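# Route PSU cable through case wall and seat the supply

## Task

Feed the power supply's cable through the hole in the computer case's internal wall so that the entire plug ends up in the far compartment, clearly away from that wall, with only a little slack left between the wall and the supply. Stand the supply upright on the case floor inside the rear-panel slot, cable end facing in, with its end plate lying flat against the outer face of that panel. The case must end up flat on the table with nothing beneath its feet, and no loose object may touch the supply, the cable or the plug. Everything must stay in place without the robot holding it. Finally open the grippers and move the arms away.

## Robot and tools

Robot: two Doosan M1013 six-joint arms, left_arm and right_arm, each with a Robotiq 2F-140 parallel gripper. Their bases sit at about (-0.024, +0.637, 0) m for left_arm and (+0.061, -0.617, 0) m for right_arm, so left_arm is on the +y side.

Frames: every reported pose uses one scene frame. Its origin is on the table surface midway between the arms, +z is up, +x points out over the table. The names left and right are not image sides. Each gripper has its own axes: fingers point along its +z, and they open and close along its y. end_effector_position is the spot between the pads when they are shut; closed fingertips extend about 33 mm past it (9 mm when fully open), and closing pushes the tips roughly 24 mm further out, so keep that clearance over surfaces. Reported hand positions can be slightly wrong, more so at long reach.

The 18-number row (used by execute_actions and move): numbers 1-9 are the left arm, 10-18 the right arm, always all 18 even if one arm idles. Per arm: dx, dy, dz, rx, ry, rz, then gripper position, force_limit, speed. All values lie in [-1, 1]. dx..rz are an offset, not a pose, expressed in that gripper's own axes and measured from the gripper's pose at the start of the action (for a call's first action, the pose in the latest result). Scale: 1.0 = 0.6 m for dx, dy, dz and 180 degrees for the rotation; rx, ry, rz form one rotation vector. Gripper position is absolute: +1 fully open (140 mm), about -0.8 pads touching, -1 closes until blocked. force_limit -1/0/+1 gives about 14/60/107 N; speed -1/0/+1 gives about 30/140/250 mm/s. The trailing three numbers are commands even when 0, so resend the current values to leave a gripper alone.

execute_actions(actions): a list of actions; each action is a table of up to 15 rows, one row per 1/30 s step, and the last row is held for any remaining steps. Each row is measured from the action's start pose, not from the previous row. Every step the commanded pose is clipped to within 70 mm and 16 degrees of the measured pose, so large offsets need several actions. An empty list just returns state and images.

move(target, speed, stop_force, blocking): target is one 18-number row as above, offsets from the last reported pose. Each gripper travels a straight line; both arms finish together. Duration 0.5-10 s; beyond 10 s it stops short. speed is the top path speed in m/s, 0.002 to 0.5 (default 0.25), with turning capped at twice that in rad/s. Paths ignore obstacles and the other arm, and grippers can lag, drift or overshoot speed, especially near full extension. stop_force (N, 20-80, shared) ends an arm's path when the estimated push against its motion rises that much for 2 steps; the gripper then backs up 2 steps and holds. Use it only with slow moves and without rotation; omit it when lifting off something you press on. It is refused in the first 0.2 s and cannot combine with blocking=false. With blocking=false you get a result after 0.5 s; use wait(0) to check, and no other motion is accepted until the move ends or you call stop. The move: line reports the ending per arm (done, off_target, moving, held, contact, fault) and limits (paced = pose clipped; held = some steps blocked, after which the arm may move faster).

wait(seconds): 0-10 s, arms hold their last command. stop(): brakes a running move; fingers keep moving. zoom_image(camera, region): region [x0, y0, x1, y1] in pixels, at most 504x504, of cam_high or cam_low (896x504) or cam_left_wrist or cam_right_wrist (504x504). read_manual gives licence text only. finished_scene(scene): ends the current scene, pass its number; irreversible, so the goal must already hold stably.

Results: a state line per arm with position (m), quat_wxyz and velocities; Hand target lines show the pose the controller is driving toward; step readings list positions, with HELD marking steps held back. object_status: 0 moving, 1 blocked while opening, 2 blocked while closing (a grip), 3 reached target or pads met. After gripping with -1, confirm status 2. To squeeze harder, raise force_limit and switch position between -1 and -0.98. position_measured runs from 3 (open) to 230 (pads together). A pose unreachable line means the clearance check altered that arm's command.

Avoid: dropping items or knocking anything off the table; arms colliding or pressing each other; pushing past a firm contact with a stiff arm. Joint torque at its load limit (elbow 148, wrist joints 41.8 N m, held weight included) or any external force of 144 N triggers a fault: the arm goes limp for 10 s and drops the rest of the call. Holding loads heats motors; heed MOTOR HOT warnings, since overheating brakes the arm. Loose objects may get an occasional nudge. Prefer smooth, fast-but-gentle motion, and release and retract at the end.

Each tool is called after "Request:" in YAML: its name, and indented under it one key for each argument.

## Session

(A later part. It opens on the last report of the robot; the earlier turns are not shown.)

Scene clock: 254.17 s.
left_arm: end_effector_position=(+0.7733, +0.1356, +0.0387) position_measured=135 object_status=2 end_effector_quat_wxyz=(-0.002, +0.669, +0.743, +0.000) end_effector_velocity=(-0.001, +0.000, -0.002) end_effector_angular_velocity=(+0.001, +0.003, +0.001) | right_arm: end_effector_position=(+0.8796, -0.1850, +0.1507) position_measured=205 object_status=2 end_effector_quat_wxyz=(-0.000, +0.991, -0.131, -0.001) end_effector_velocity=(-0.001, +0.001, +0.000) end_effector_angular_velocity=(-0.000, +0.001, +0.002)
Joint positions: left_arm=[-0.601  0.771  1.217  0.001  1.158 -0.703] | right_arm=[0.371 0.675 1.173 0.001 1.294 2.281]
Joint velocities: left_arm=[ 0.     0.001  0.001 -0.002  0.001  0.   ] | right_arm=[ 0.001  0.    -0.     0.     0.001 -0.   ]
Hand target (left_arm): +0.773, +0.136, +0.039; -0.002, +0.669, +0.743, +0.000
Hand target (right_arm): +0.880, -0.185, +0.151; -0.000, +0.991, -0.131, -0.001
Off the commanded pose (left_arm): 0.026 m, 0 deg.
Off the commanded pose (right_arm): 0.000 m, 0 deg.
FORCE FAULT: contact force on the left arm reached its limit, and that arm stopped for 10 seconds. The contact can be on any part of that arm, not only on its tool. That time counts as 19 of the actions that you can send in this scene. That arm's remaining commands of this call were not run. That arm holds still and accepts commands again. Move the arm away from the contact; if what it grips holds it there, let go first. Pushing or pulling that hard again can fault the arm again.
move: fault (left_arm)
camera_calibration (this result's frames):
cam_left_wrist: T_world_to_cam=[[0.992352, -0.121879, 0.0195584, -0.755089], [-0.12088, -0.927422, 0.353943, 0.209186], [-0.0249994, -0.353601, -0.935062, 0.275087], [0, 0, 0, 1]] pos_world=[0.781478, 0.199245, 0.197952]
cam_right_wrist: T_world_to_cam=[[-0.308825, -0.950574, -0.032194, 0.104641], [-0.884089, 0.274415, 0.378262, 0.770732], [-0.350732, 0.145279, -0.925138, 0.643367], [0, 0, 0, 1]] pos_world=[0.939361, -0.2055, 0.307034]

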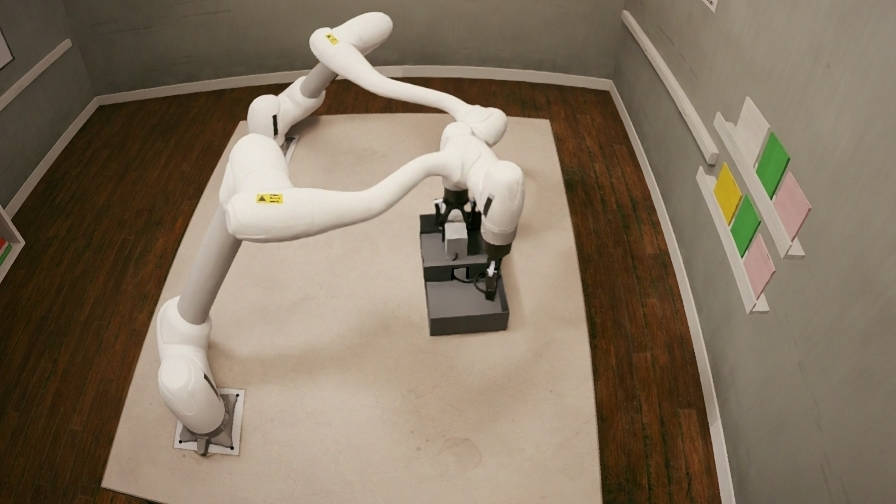

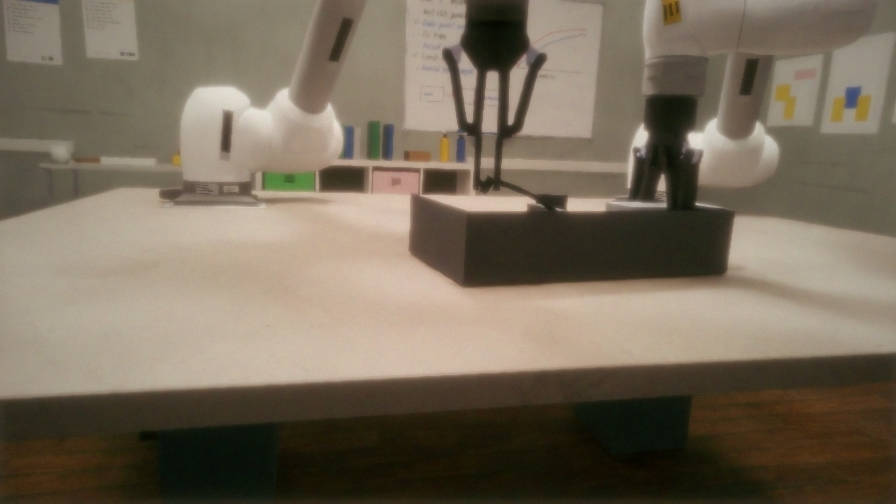

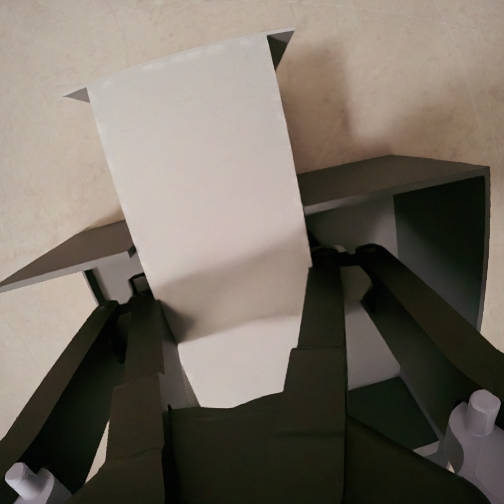

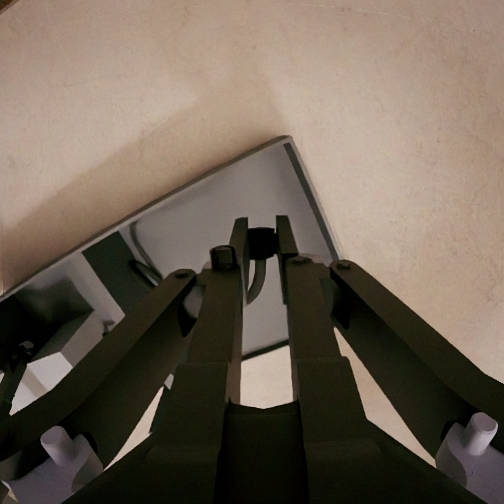

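Request:
move:
  target: [0,0,0,0,0,0,0.4,0,0,-0.056,0.113,-0.125,0,0,0,-1,-0.5,-0.5]
  speed: 0.15

Request:
move:
  target: [0,0,-0.17,0,0,0,0.4,0,0,0,0,0,0,0,0,-1,-0.5,-0.5]
  speed: 0.15

Scene clock: 263.50 s.
left_arm: end_effector_position=(+0.7733, +0.1357, +0.0387) position_measured=78 object_status=3 end_effector_quat_wxyz=(-0.002, +0.669, +0.743, +0.000) end_effector_velocity=(-0.000, -0.000, +0.000) end_effector_angular_velocity=(-0.000, +0.001, -0.001) | right_arm: end_effector_position=(+0.8298, -0.2417, +0.2258) position_measured=205 object_status=2 end_effector_quat_wxyz=(-0.000, +0.991, -0.131, -0.001) end_effector_velocity=(-0.000, -0.000, +0.001) end_effector_angular_velocity=(+0.001, -0.002, +0.000)
Joint positions: left_arm=[-0.601  0.771  1.217  0.001  1.158 -0.703] | right_arm=[0.337 0.526 1.28  0.001 1.337 2.247]
Joint velocities: left_arm=[-0.    -0.     0.    -0.001  0.     0.001] | right_arm=[-0.    -0.002  0.001  0.    -0.001 -0.001]
Hand target (left_arm): +0.773, +0.136, +0.039; -0.002, +0.669, +0.743, +0.000
Hand target (right_arm): +0.830, -0.242, +0.226; -0.000, +0.991, -0.131, -0.001
Off the commanded pose (left_arm): 0.000 m, 0 deg.
Off the commanded pose (right_arm): 0.000 m, 0 deg.
move: done
camera_calibration (this result's frames):
cam_left_wrist: T_world_to_cam=[[0.992353, -0.121879, 0.0195416, -0.755079], [-0.120875, -0.927426, 0.353935, 0.20919], [-0.025014, -0.353591, -0.935066, 0.27509], [0, 0, 0, 1]] pos_world=[0.781471, 0.199249, 0.197943]
cam_right_wrist: T_world_to_cam=[[-0.308796, -0.950586, -0.0321195, 0.0377257], [-0.884112, 0.274423, 0.378203, 0.713907], [-0.3507, 0.145185, -0.925165, 0.703542], [0, 0, 0, 1]] pos_world=[0.889555, -0.262195, 0.382103]

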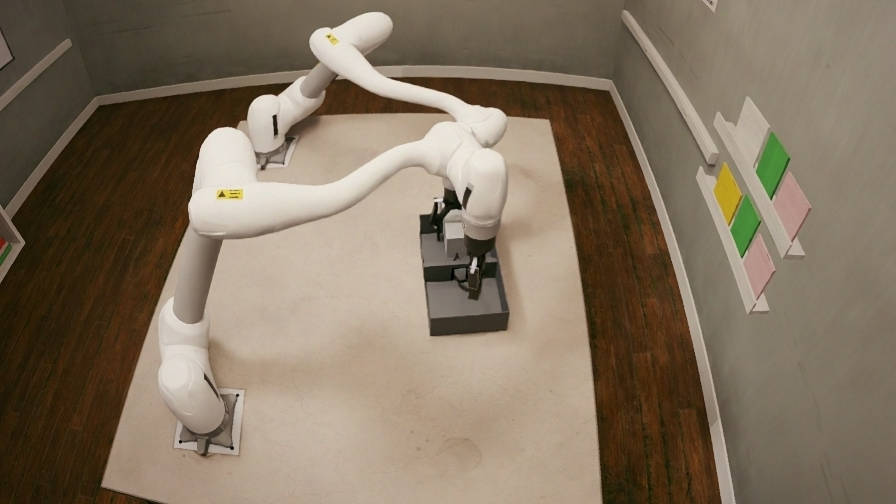

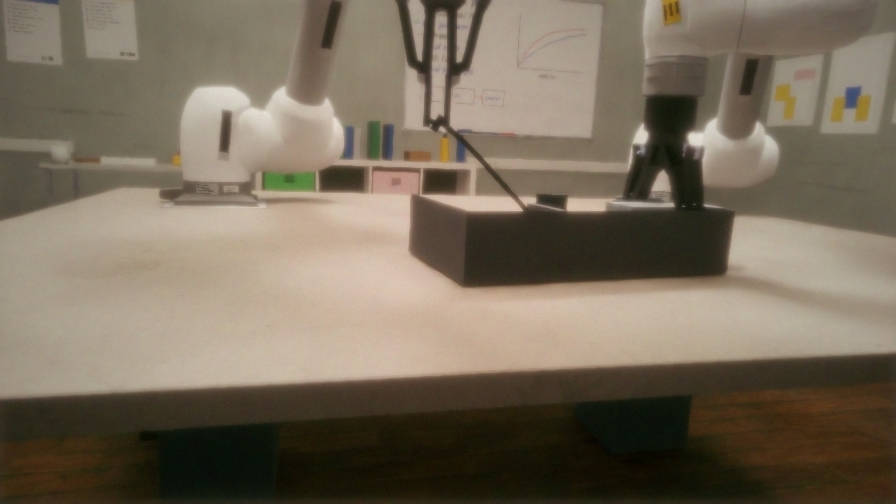

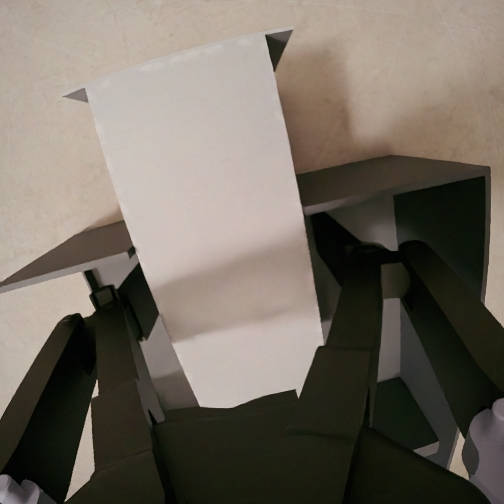

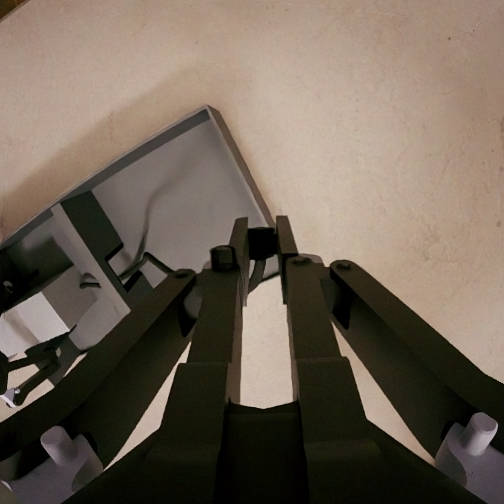

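Scene clock: 264.63 s.
left_arm: end_effector_position=(+0.7737, +0.1354, +0.1405) position_measured=78 object_status=3 end_effector_quat_wxyz=(-0.002, +0.669, +0.743, +0.000) end_effector_velocity=(-0.000, +0.000, +0.001) end_effector_angular_velocity=(+0.002, +0.002, -0.000) | right_arm: end_effector_position=(+0.8298, -0.2418, +0.2258) position_measured=205 object_status=2 end_effector_quat_wxyz=(-0.000, +0.991, -0.131, -0.001) end_effector_velocity=(-0.000, +0.001, +0.000) end_effector_angular_velocity=(+0.000, -0.000, +0.001)
Joint positions: left_arm=[-0.601  0.711  1.129  0.001  1.305 -0.703] | right_arm=[0.337 0.526 1.28  0.001 1.337 2.247]
Joint velocities: left_arm=[-0.     0.    -0.002  0.001  0.004 -0.   ] | right_arm=[ 0.001  0.    -0.     0.     0.     0.   ]
Hand target (left_arm): +0.774, +0.135, +0.141; -0.002, +0.669, +0.743, +0.000
Hand target (right_arm): +0.830, -0.242, +0.226; -0.000, +0.991, -0.131, -0.001
Off the commanded pose (left_arm): 0.000 m, 0 deg.
Off the commanded pose (right_arm): 0.000 m, 0 deg.
move: done
camera_calibration (this result's frames):
cam_left_wrist: T_world_to_cam=[[0.992375, -0.121694, 0.019555, -0.757538], [-0.120708, -0.927472, 0.353871, 0.172858], [-0.0249271, -0.353533, -0.93509, 0.370156], [0, 0, 0, 1]] pos_world=[0.781854, 0.198996, 0.299773]
cam_right_wrist: T_world_to_cam=[[-0.308798, -0.950586, -0.0320911, 0.0377007], [-0.884097, 0.27443, 0.378233, 0.713889], [-0.350737, 0.145169, -0.925154, 0.703551], [0, 0, 0, 1]] pos_world=[0.88955, -0.262209, 0.382086]

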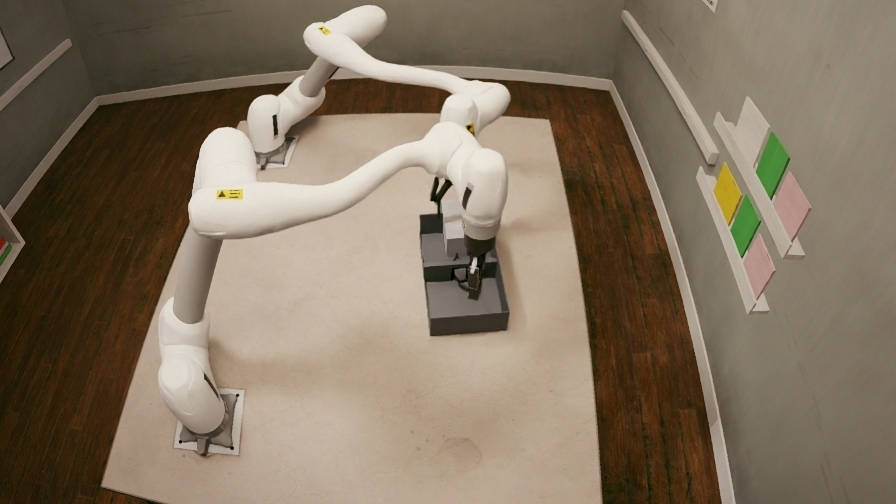

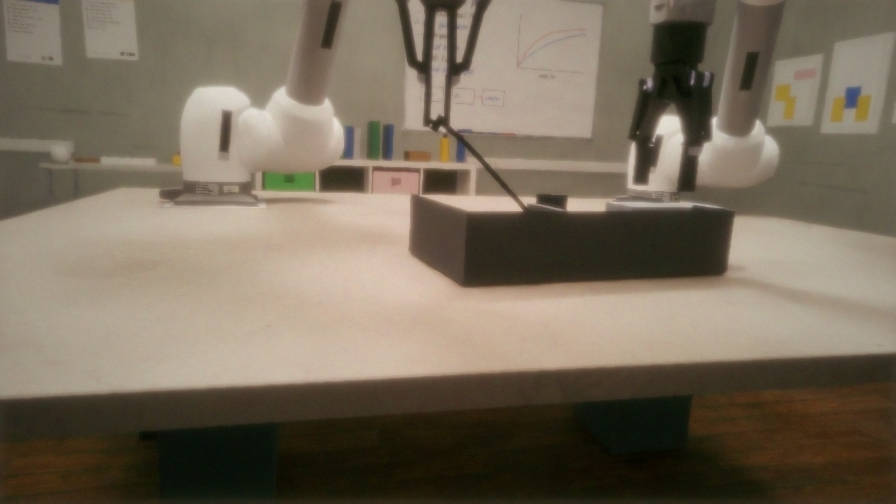

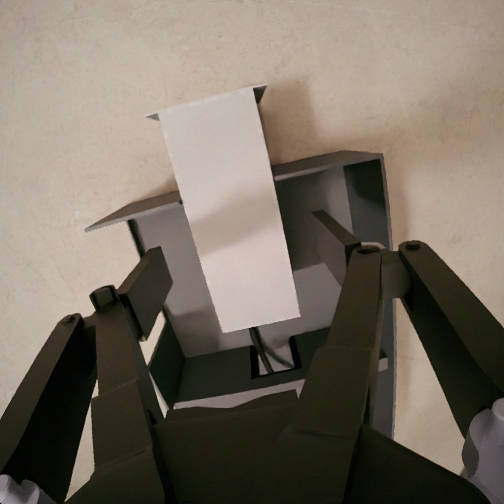

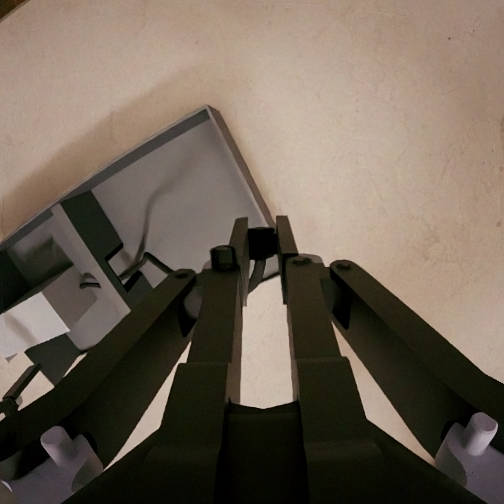

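Request:
move:
  target: [0.19,0,0,0,0,0,-0.1,0,0,0,0,0,0,0,0,-1,-0.5,-0.5]

Request:
move:
  target: [0,0,0.11,0,0,0,-0.1,0,0,0,0,0,0,0,0,-1,-0.5,-0.5]
  speed: 0.1
  stop_force: 25

Request:
move:
  target: [-0.105,0,0,0,0,0,-0.1,0,0,0,0.02,-0.04,0,0,0,-1,-0.5,-0.5]
  speed: 0.03
  stop_force: 25

Scene clock: 278.80 s.
left_arm: end_effector_position=(+0.7616, +0.2486, +0.1408) position_measured=141 object_status=3 end_effector_quat_wxyz=(-0.002, +0.669, +0.743, +0.000) end_effector_velocity=(+0.000, +0.002, +0.000) end_effector_angular_velocity=(+0.000, -0.001, -0.001) | right_arm: end_effector_position=(+0.8298, -0.2417, +0.2258) position_measured=205 object_status=2 end_effector_quat_wxyz=(-0.000, +0.991, -0.131, -0.001) end_effector_velocity=(+0.000, -0.000, -0.000) end_effector_angular_velocity=(-0.000, -0.000, +0.000)
Joint positions: left_arm=[-0.502  0.603  1.314  0.002  1.228 -0.604] | right_arm=[0.337 0.526 1.28  0.001 1.337 2.247]
Joint velocities: left_arm=[ 0.002 -0.002  0.003  0.001 -0.002  0.002] | right_arm=[ 0.  0. -0. -0. -0. -0.]
Hand target (left_arm): +0.762, +0.249, +0.141; -0.002, +0.669, +0.743, +0.000
Hand target (right_arm): +0.830, -0.242, +0.226; -0.000, +0.991, -0.131, -0.001
Off the commanded pose (left_arm): 0.000 m, 0 deg.
Off the commanded pose (right_arm): 0.000 m, 0 deg.
move: done
camera_calibration (this result's frames):
cam_left_wrist: T_world_to_cam=[[0.992359, -0.121843, 0.0194487, -0.731709], [-0.120816, -0.927541, 0.353654, 0.276433], [-0.0250508, -0.353301, -0.935174, 0.410229], [0, 0, 0, 1]] pos_world=[0.769792, 0.312183, 0.300105]
cam_right_wrist: T_world_to_cam=[[-0.308786, -0.95059, -0.0321014, 0.037703], [-0.884106, 0.274417, 0.378222, 0.713892], [-0.350725, 0.145171, -0.925158, 0.703541], [0, 0, 0, 1]] pos_world=[0.889548, -0.262197, 0.382087]

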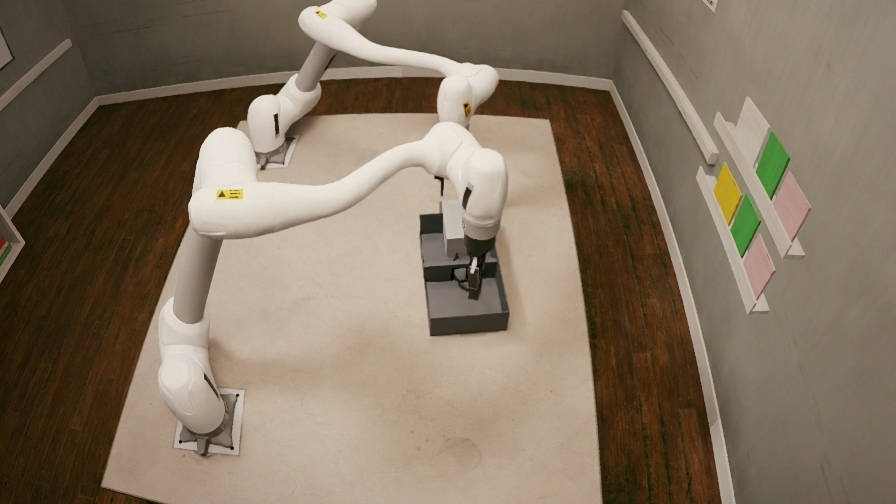

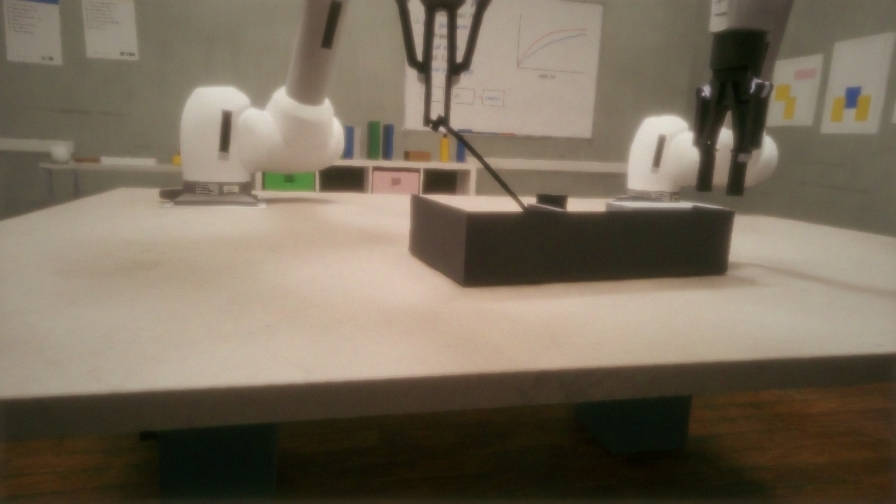

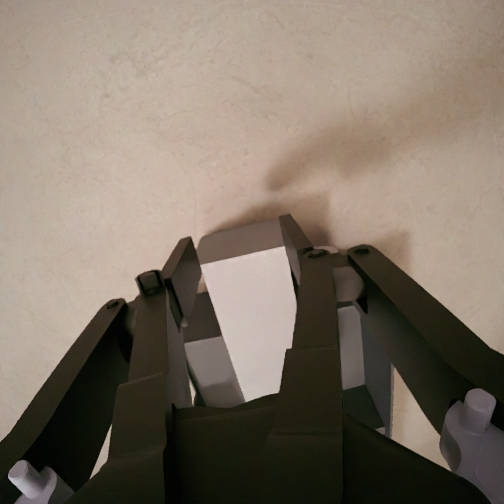

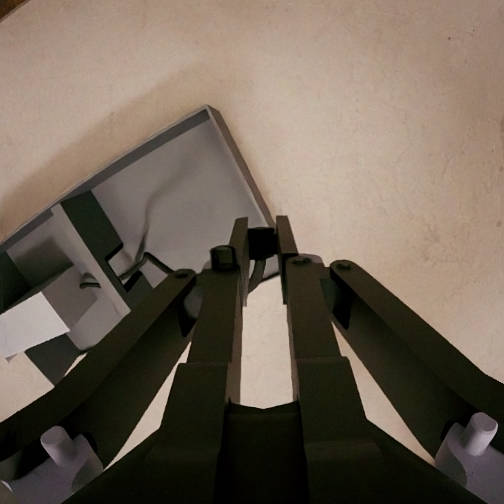

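Scene clock: 279.87 s.
left_arm: end_effector_position=(+0.7613, +0.2488, +0.0749) position_measured=141 object_status=3 end_effector_quat_wxyz=(-0.002, +0.669, +0.743, +0.000) end_effector_velocity=(+0.000, -0.001, -0.003) end_effector_angular_velocity=(-0.002, -0.001, -0.000) | right_arm: end_effector_position=(+0.8298, -0.2417, +0.2258) position_measured=205 object_status=2 end_effector_quat_wxyz=(-0.000, +0.991, -0.131, -0.001) end_effector_velocity=(+0.000, +0.000, -0.000) end_effector_angular_velocity=(-0.000, -0.000, -0.000)
Joint positions: left_arm=[-0.502  0.645  1.371  0.002  1.13  -0.604] | right_arm=[0.337 0.526 1.28  0.001 1.337 2.247]
Joint velocities: left_arm=[ 0.     0.002  0.001 -0.001 -0.005  0.001] | right_arm=[ 0.     0.    -0.    -0.    -0.     0.001]
Hand target (left_arm): +0.761, +0.249, +0.075; -0.002, +0.669, +0.743, +0.000
Hand target (right_arm): +0.830, -0.242, +0.226; -0.000, +0.991, -0.131, -0.001
Off the commanded pose (left_arm): 0.000 m, 0 deg.
Off the commanded pose (right_arm): 0.000 m, 0 deg.
move: done
camera_calibration (this result's frames):
cam_left_wrist: T_world_to_cam=[[0.992338, -0.122015, 0.0194361, -0.730087], [-0.12097, -0.92749, 0.353735, 0.299944], [-0.0251343, -0.353376, -0.935144, 0.348764], [0, 0, 0, 1]] pos_world=[0.769543, 0.312358, 0.234233]
cam_right_wrist: T_world_to_cam=[[-0.308786, -0.95059, -0.0321014, 0.0377031], [-0.884106, 0.274417, 0.378222, 0.713892], [-0.350725, 0.145171, -0.925158, 0.703541], [0, 0, 0, 1]] pos_world=[0.889548, -0.262197, 0.382087]

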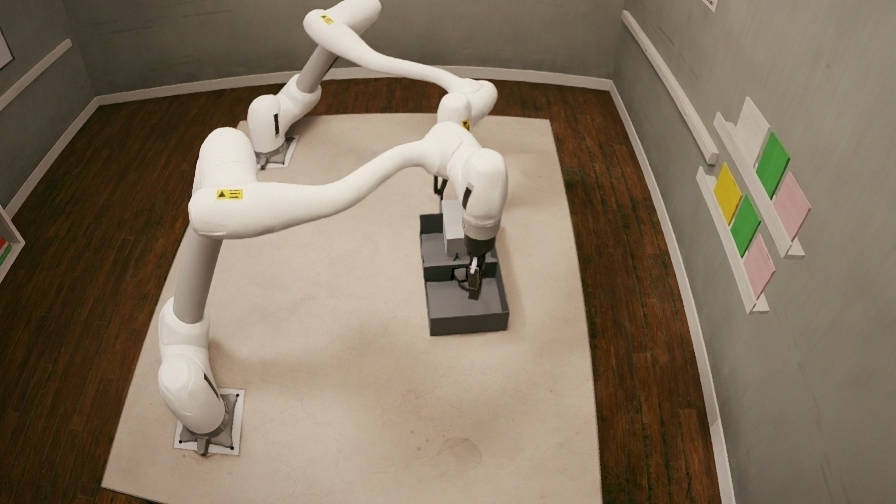

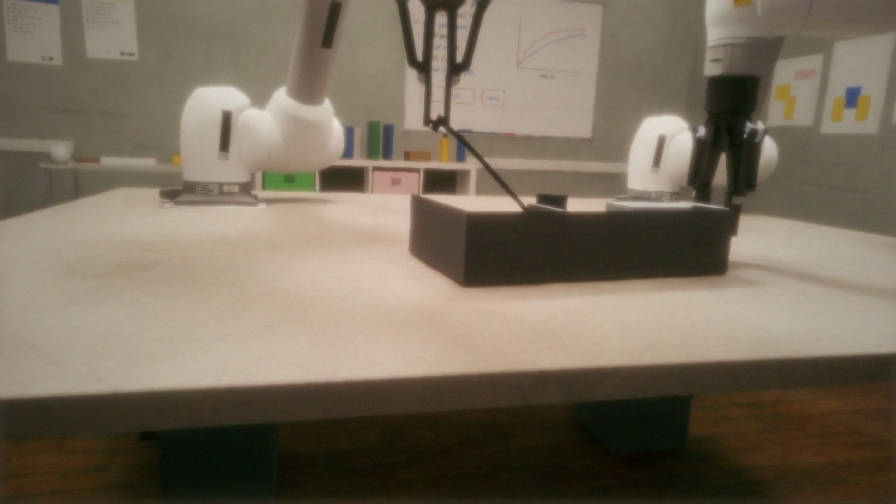

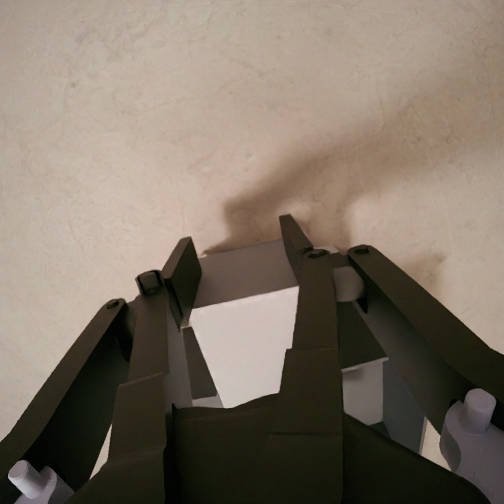

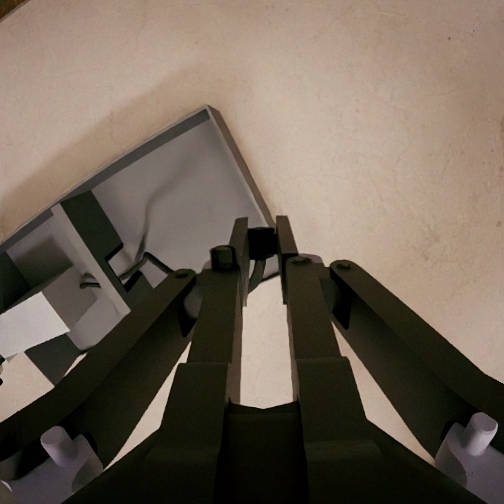

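Scene clock: 282.27 s.
left_arm: end_effector_position=(+0.7680, +0.1864, +0.0748) position_measured=141 object_status=3 end_effector_quat_wxyz=(-0.002, +0.669, +0.743, +0.000) end_effector_velocity=(+0.000, -0.003, +0.001) end_effector_angular_velocity=(-0.002, -0.001, +0.000) | right_arm: end_effector_position=(+0.8267, -0.2533, +0.2497) position_measured=205 object_status=2 end_effector_quat_wxyz=(-0.000, +0.991, -0.131, -0.001) end_effector_velocity=(-0.001, +0.001, +0.001) end_effector_angular_velocity=(+0.000, +0.001, +0.001)
Joint positions: left_arm=[-0.559  0.698  1.277  0.002  1.17  -0.661] | right_arm=[0.326 0.505 1.27  0.001 1.368 2.236]
Joint velocities: left_arm=[-0.002  0.001 -0.003 -0.001 -0.    -0.001] | right_arm=[ 0.001 -0.001 -0.001  0.     0.002 -0.001]
Hand target (left_arm): +0.768, +0.186, +0.075; -0.002, +0.669, +0.743, +0.000
Hand target (right_arm): +0.827, -0.253, +0.250; -0.000, +0.991, -0.131, -0.001
Off the commanded pose (left_arm): 0.000 m, 0 deg.
Off the commanded pose (right_arm): 0.000 m, 0 deg.
move: done
camera_calibration (this result's frames):
cam_left_wrist: T_world_to_cam=[[0.992367, -0.121799, 0.0193177, -0.744342], [-0.120725, -0.927508, 0.353771, 0.242754], [-0.0251716, -0.353402, -0.935133, 0.326736], [0, 0, 0, 1]] pos_world=[0.776192, 0.249966, 0.234042]
cam_right_wrist: T_world_to_cam=[[-0.308767, -0.950597, -0.0320834, 0.0265184], [-0.884116, 0.274408, 0.378205, 0.705303], [-0.350717, 0.145143, -0.925166, 0.726307], [0, 0, 0, 1]] pos_world=[0.886485, -0.273751, 0.406056]

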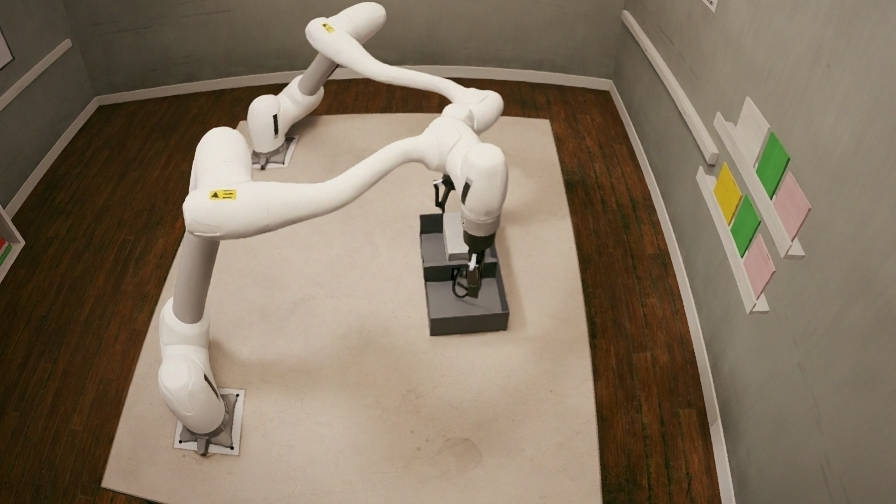

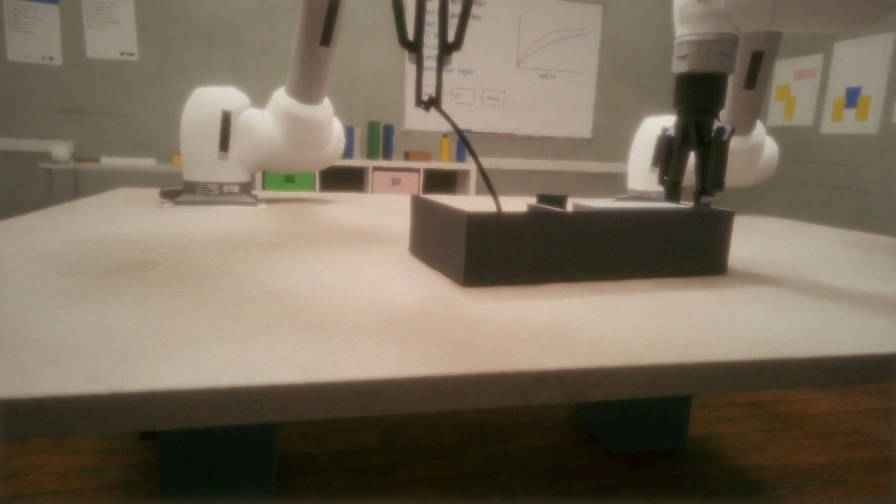

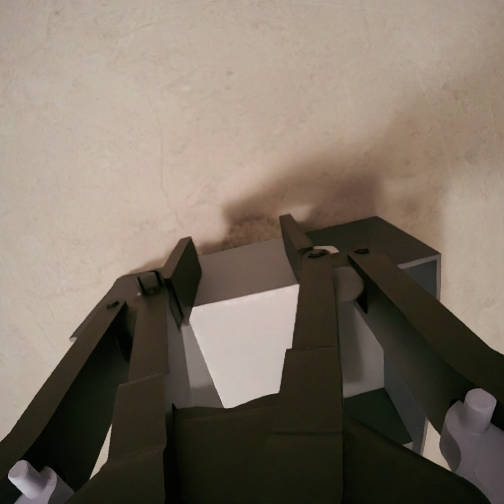

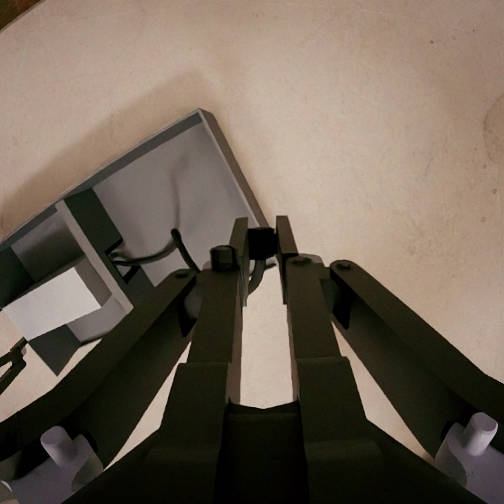

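Request:
move:
  target: [-0.004,0,0,0,0,0,-0.1,0,0,0.056,-0.132,0.166,0,0,0,-1,-0.5,-0.5]
  speed: 0.15

Request:
move:
  target: [0,0,0,0,0,0,-0.1,0,0,0,0,0.17,0,0,0,-1,-0.5,-0.5]
  speed: 0.06
  stop_force: 25

Scene clock: 291.23 s.
left_arm: end_effector_position=(+0.7682, +0.1840, +0.0747) position_measured=141 object_status=3 end_effector_quat_wxyz=(-0.002, +0.669, +0.743, +0.000) end_effector_velocity=(+0.001, -0.000, +0.000) end_effector_angular_velocity=(-0.000, -0.001, +0.000) | right_arm: end_effector_position=(+0.8794, -0.1856, +0.1500) position_measured=205 object_status=2 end_effector_quat_wxyz=(-0.000, +0.991, -0.131, -0.001) end_effector_velocity=(+0.000, -0.001, -0.001) end_effector_angular_velocity=(-0.001, +0.002, -0.001)
Joint positions: left_arm=[-0.561  0.701  1.273  0.002  1.172 -0.663] | right_arm=[0.371 0.675 1.175 0.001 1.293 2.281]
Joint velocities: left_arm=[ 0.     0.    -0.     0.001 -0.001 -0.   ] | right_arm=[-0.001  0.002 -0.001 -0.     0.002  0.   ]
Hand target (left_arm): +0.768, +0.184, +0.075; -0.002, +0.669, +0.743, +0.000
Hand target (right_arm): +0.879, -0.186, +0.150; -0.000, +0.991, -0.131, -0.001
Off the commanded pose (left_arm): 0.000 m, 0 deg.
Off the commanded pose (right_arm): 0.000 m, 0 deg.
move: done
camera_calibration (this result's frames):
cam_left_wrist: T_world_to_cam=[[0.992364, -0.121818, 0.0193409, -0.744889], [-0.120752, -0.92752, 0.353732, 0.240614], [-0.0251517, -0.353367, -0.935147, 0.325878], [0, 0, 0, 1]] pos_world=[0.776452, 0.247588, 0.234038]
cam_right_wrist: T_world_to_cam=[[-0.308818, -0.950577, -0.0321798, 0.104026], [-0.884081, 0.274409, 0.378287, 0.770978], [-0.35076, 0.145272, -0.925129, 0.642794], [0, 0, 0, 1]] pos_world=[0.939199, -0.206058, 0.306364]

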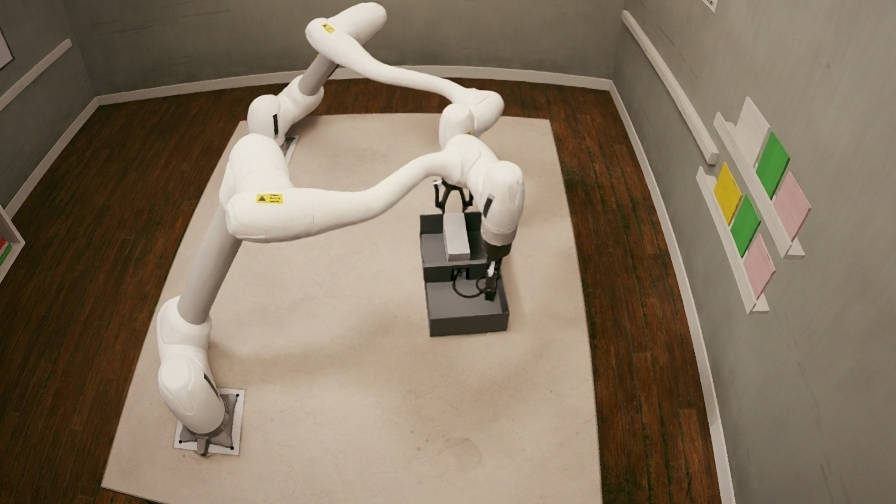

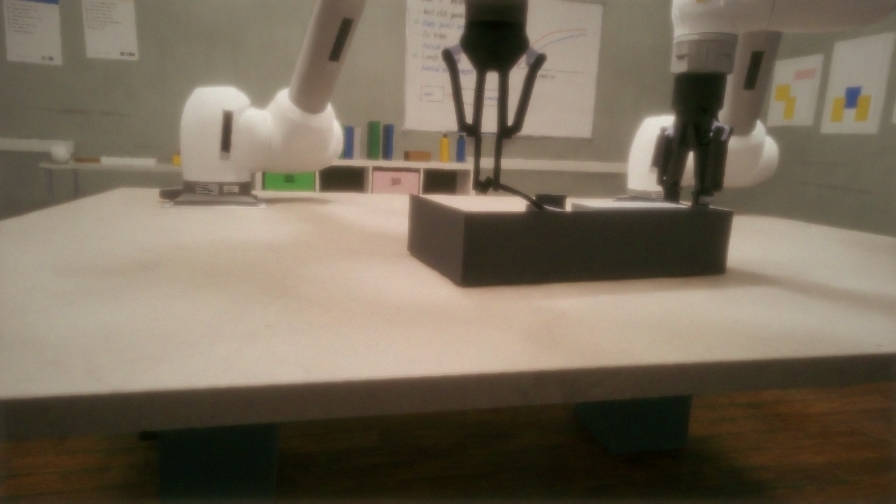

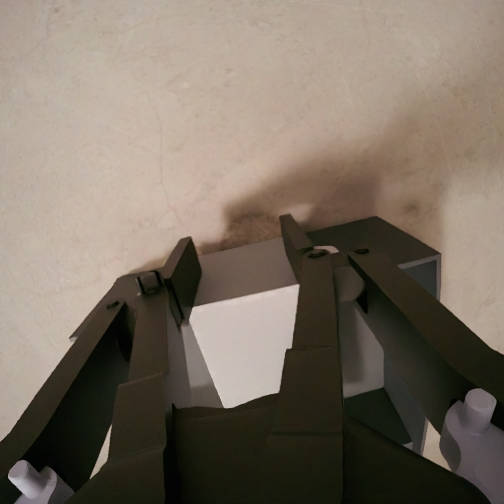

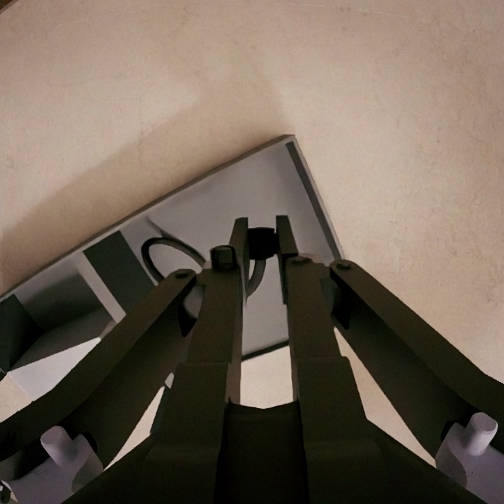

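Scene clock: 293.30 s.
left_arm: end_effector_position=(+0.7682, +0.1840, +0.0747) position_measured=141 object_status=3 end_effector_quat_wxyz=(-0.002, +0.669, +0.743, +0.000) end_effector_velocity=(+0.000, +0.000, +0.001) end_effector_angular_velocity=(+0.000, -0.002, -0.000) | right_arm: end_effector_position=(+0.8793, -0.1856, +0.0481) position_measured=205 object_status=2 end_effector_quat_wxyz=(-0.000, +0.991, -0.131, -0.001) end_effector_velocity=(-0.000, +0.000, -0.001) end_effector_angular_velocity=(+0.000, -0.000, +0.000)
Joint positions: left_arm=[-0.561  0.701  1.273  0.002  1.172 -0.663] | right_arm=[0.371 0.735 1.263 0.001 1.144 2.281]
Joint velocities: left_arm=[ 0.    -0.001  0.     0.001 -0.001 -0.   ] | right_arm=[ 0.     0.001  0.001  0.    -0.002 -0.   ]
Hand target (left_arm): +0.768, +0.184, +0.075; -0.002, +0.669, +0.743, +0.000
Hand target (right_arm): +0.879, -0.186, +0.048; -0.000, +0.991, -0.131, -0.001
Off the commanded pose (left_arm): 0.000 m, 0 deg.
Off the commanded pose (right_arm): 0.000 m, 0 deg.
move: done
camera_calibration (this result's frames):
cam_left_wrist: T_world_to_cam=[[0.992364, -0.121818, 0.0193409, -0.744889], [-0.120752, -0.92752, 0.353732, 0.240614], [-0.0251517, -0.353367, -0.935147, 0.325878], [0, 0, 0, 1]] pos_world=[0.776452, 0.247588, 0.234038]
cam_right_wrist: T_world_to_cam=[[-0.308922, -0.950543, -0.0321681, 0.100754], [-0.88406, 0.274514, 0.37826, 0.809421], [-0.350722, 0.145291, -0.92514, 0.548444], [0, 0, 0, 1]] pos_world=[0.939053, -0.20611, 0.204458]

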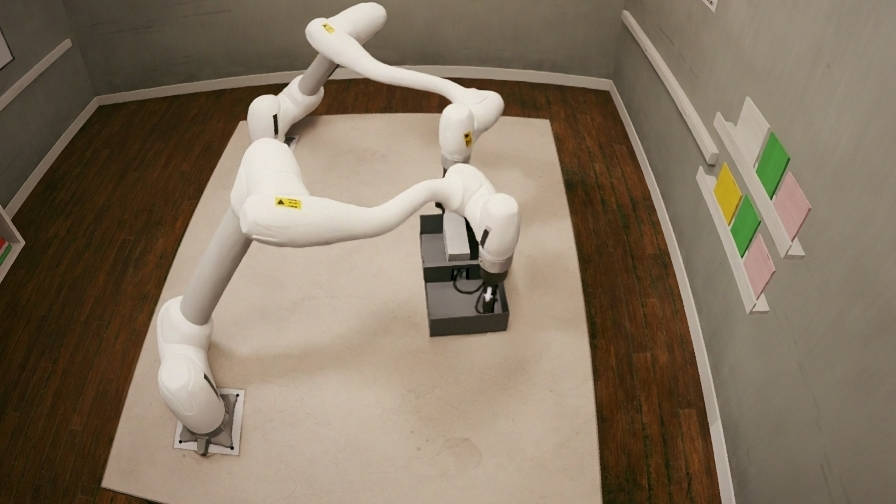

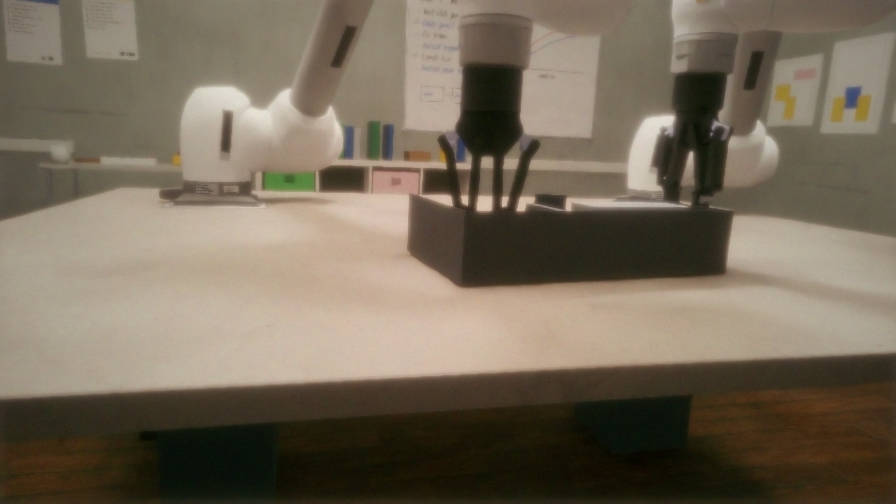

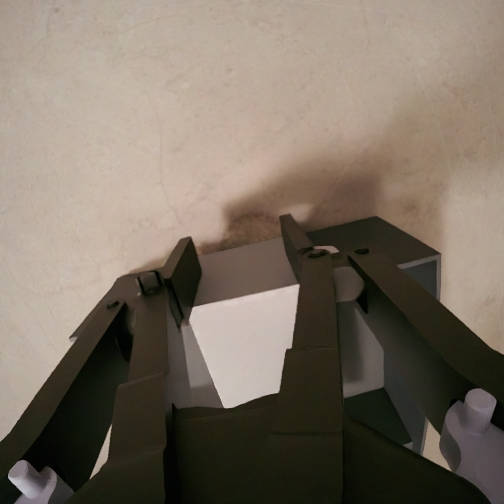

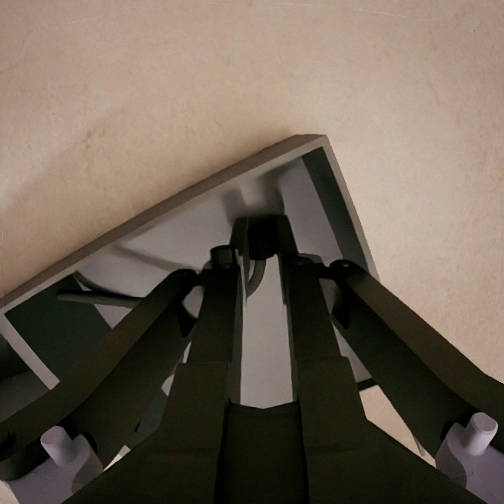

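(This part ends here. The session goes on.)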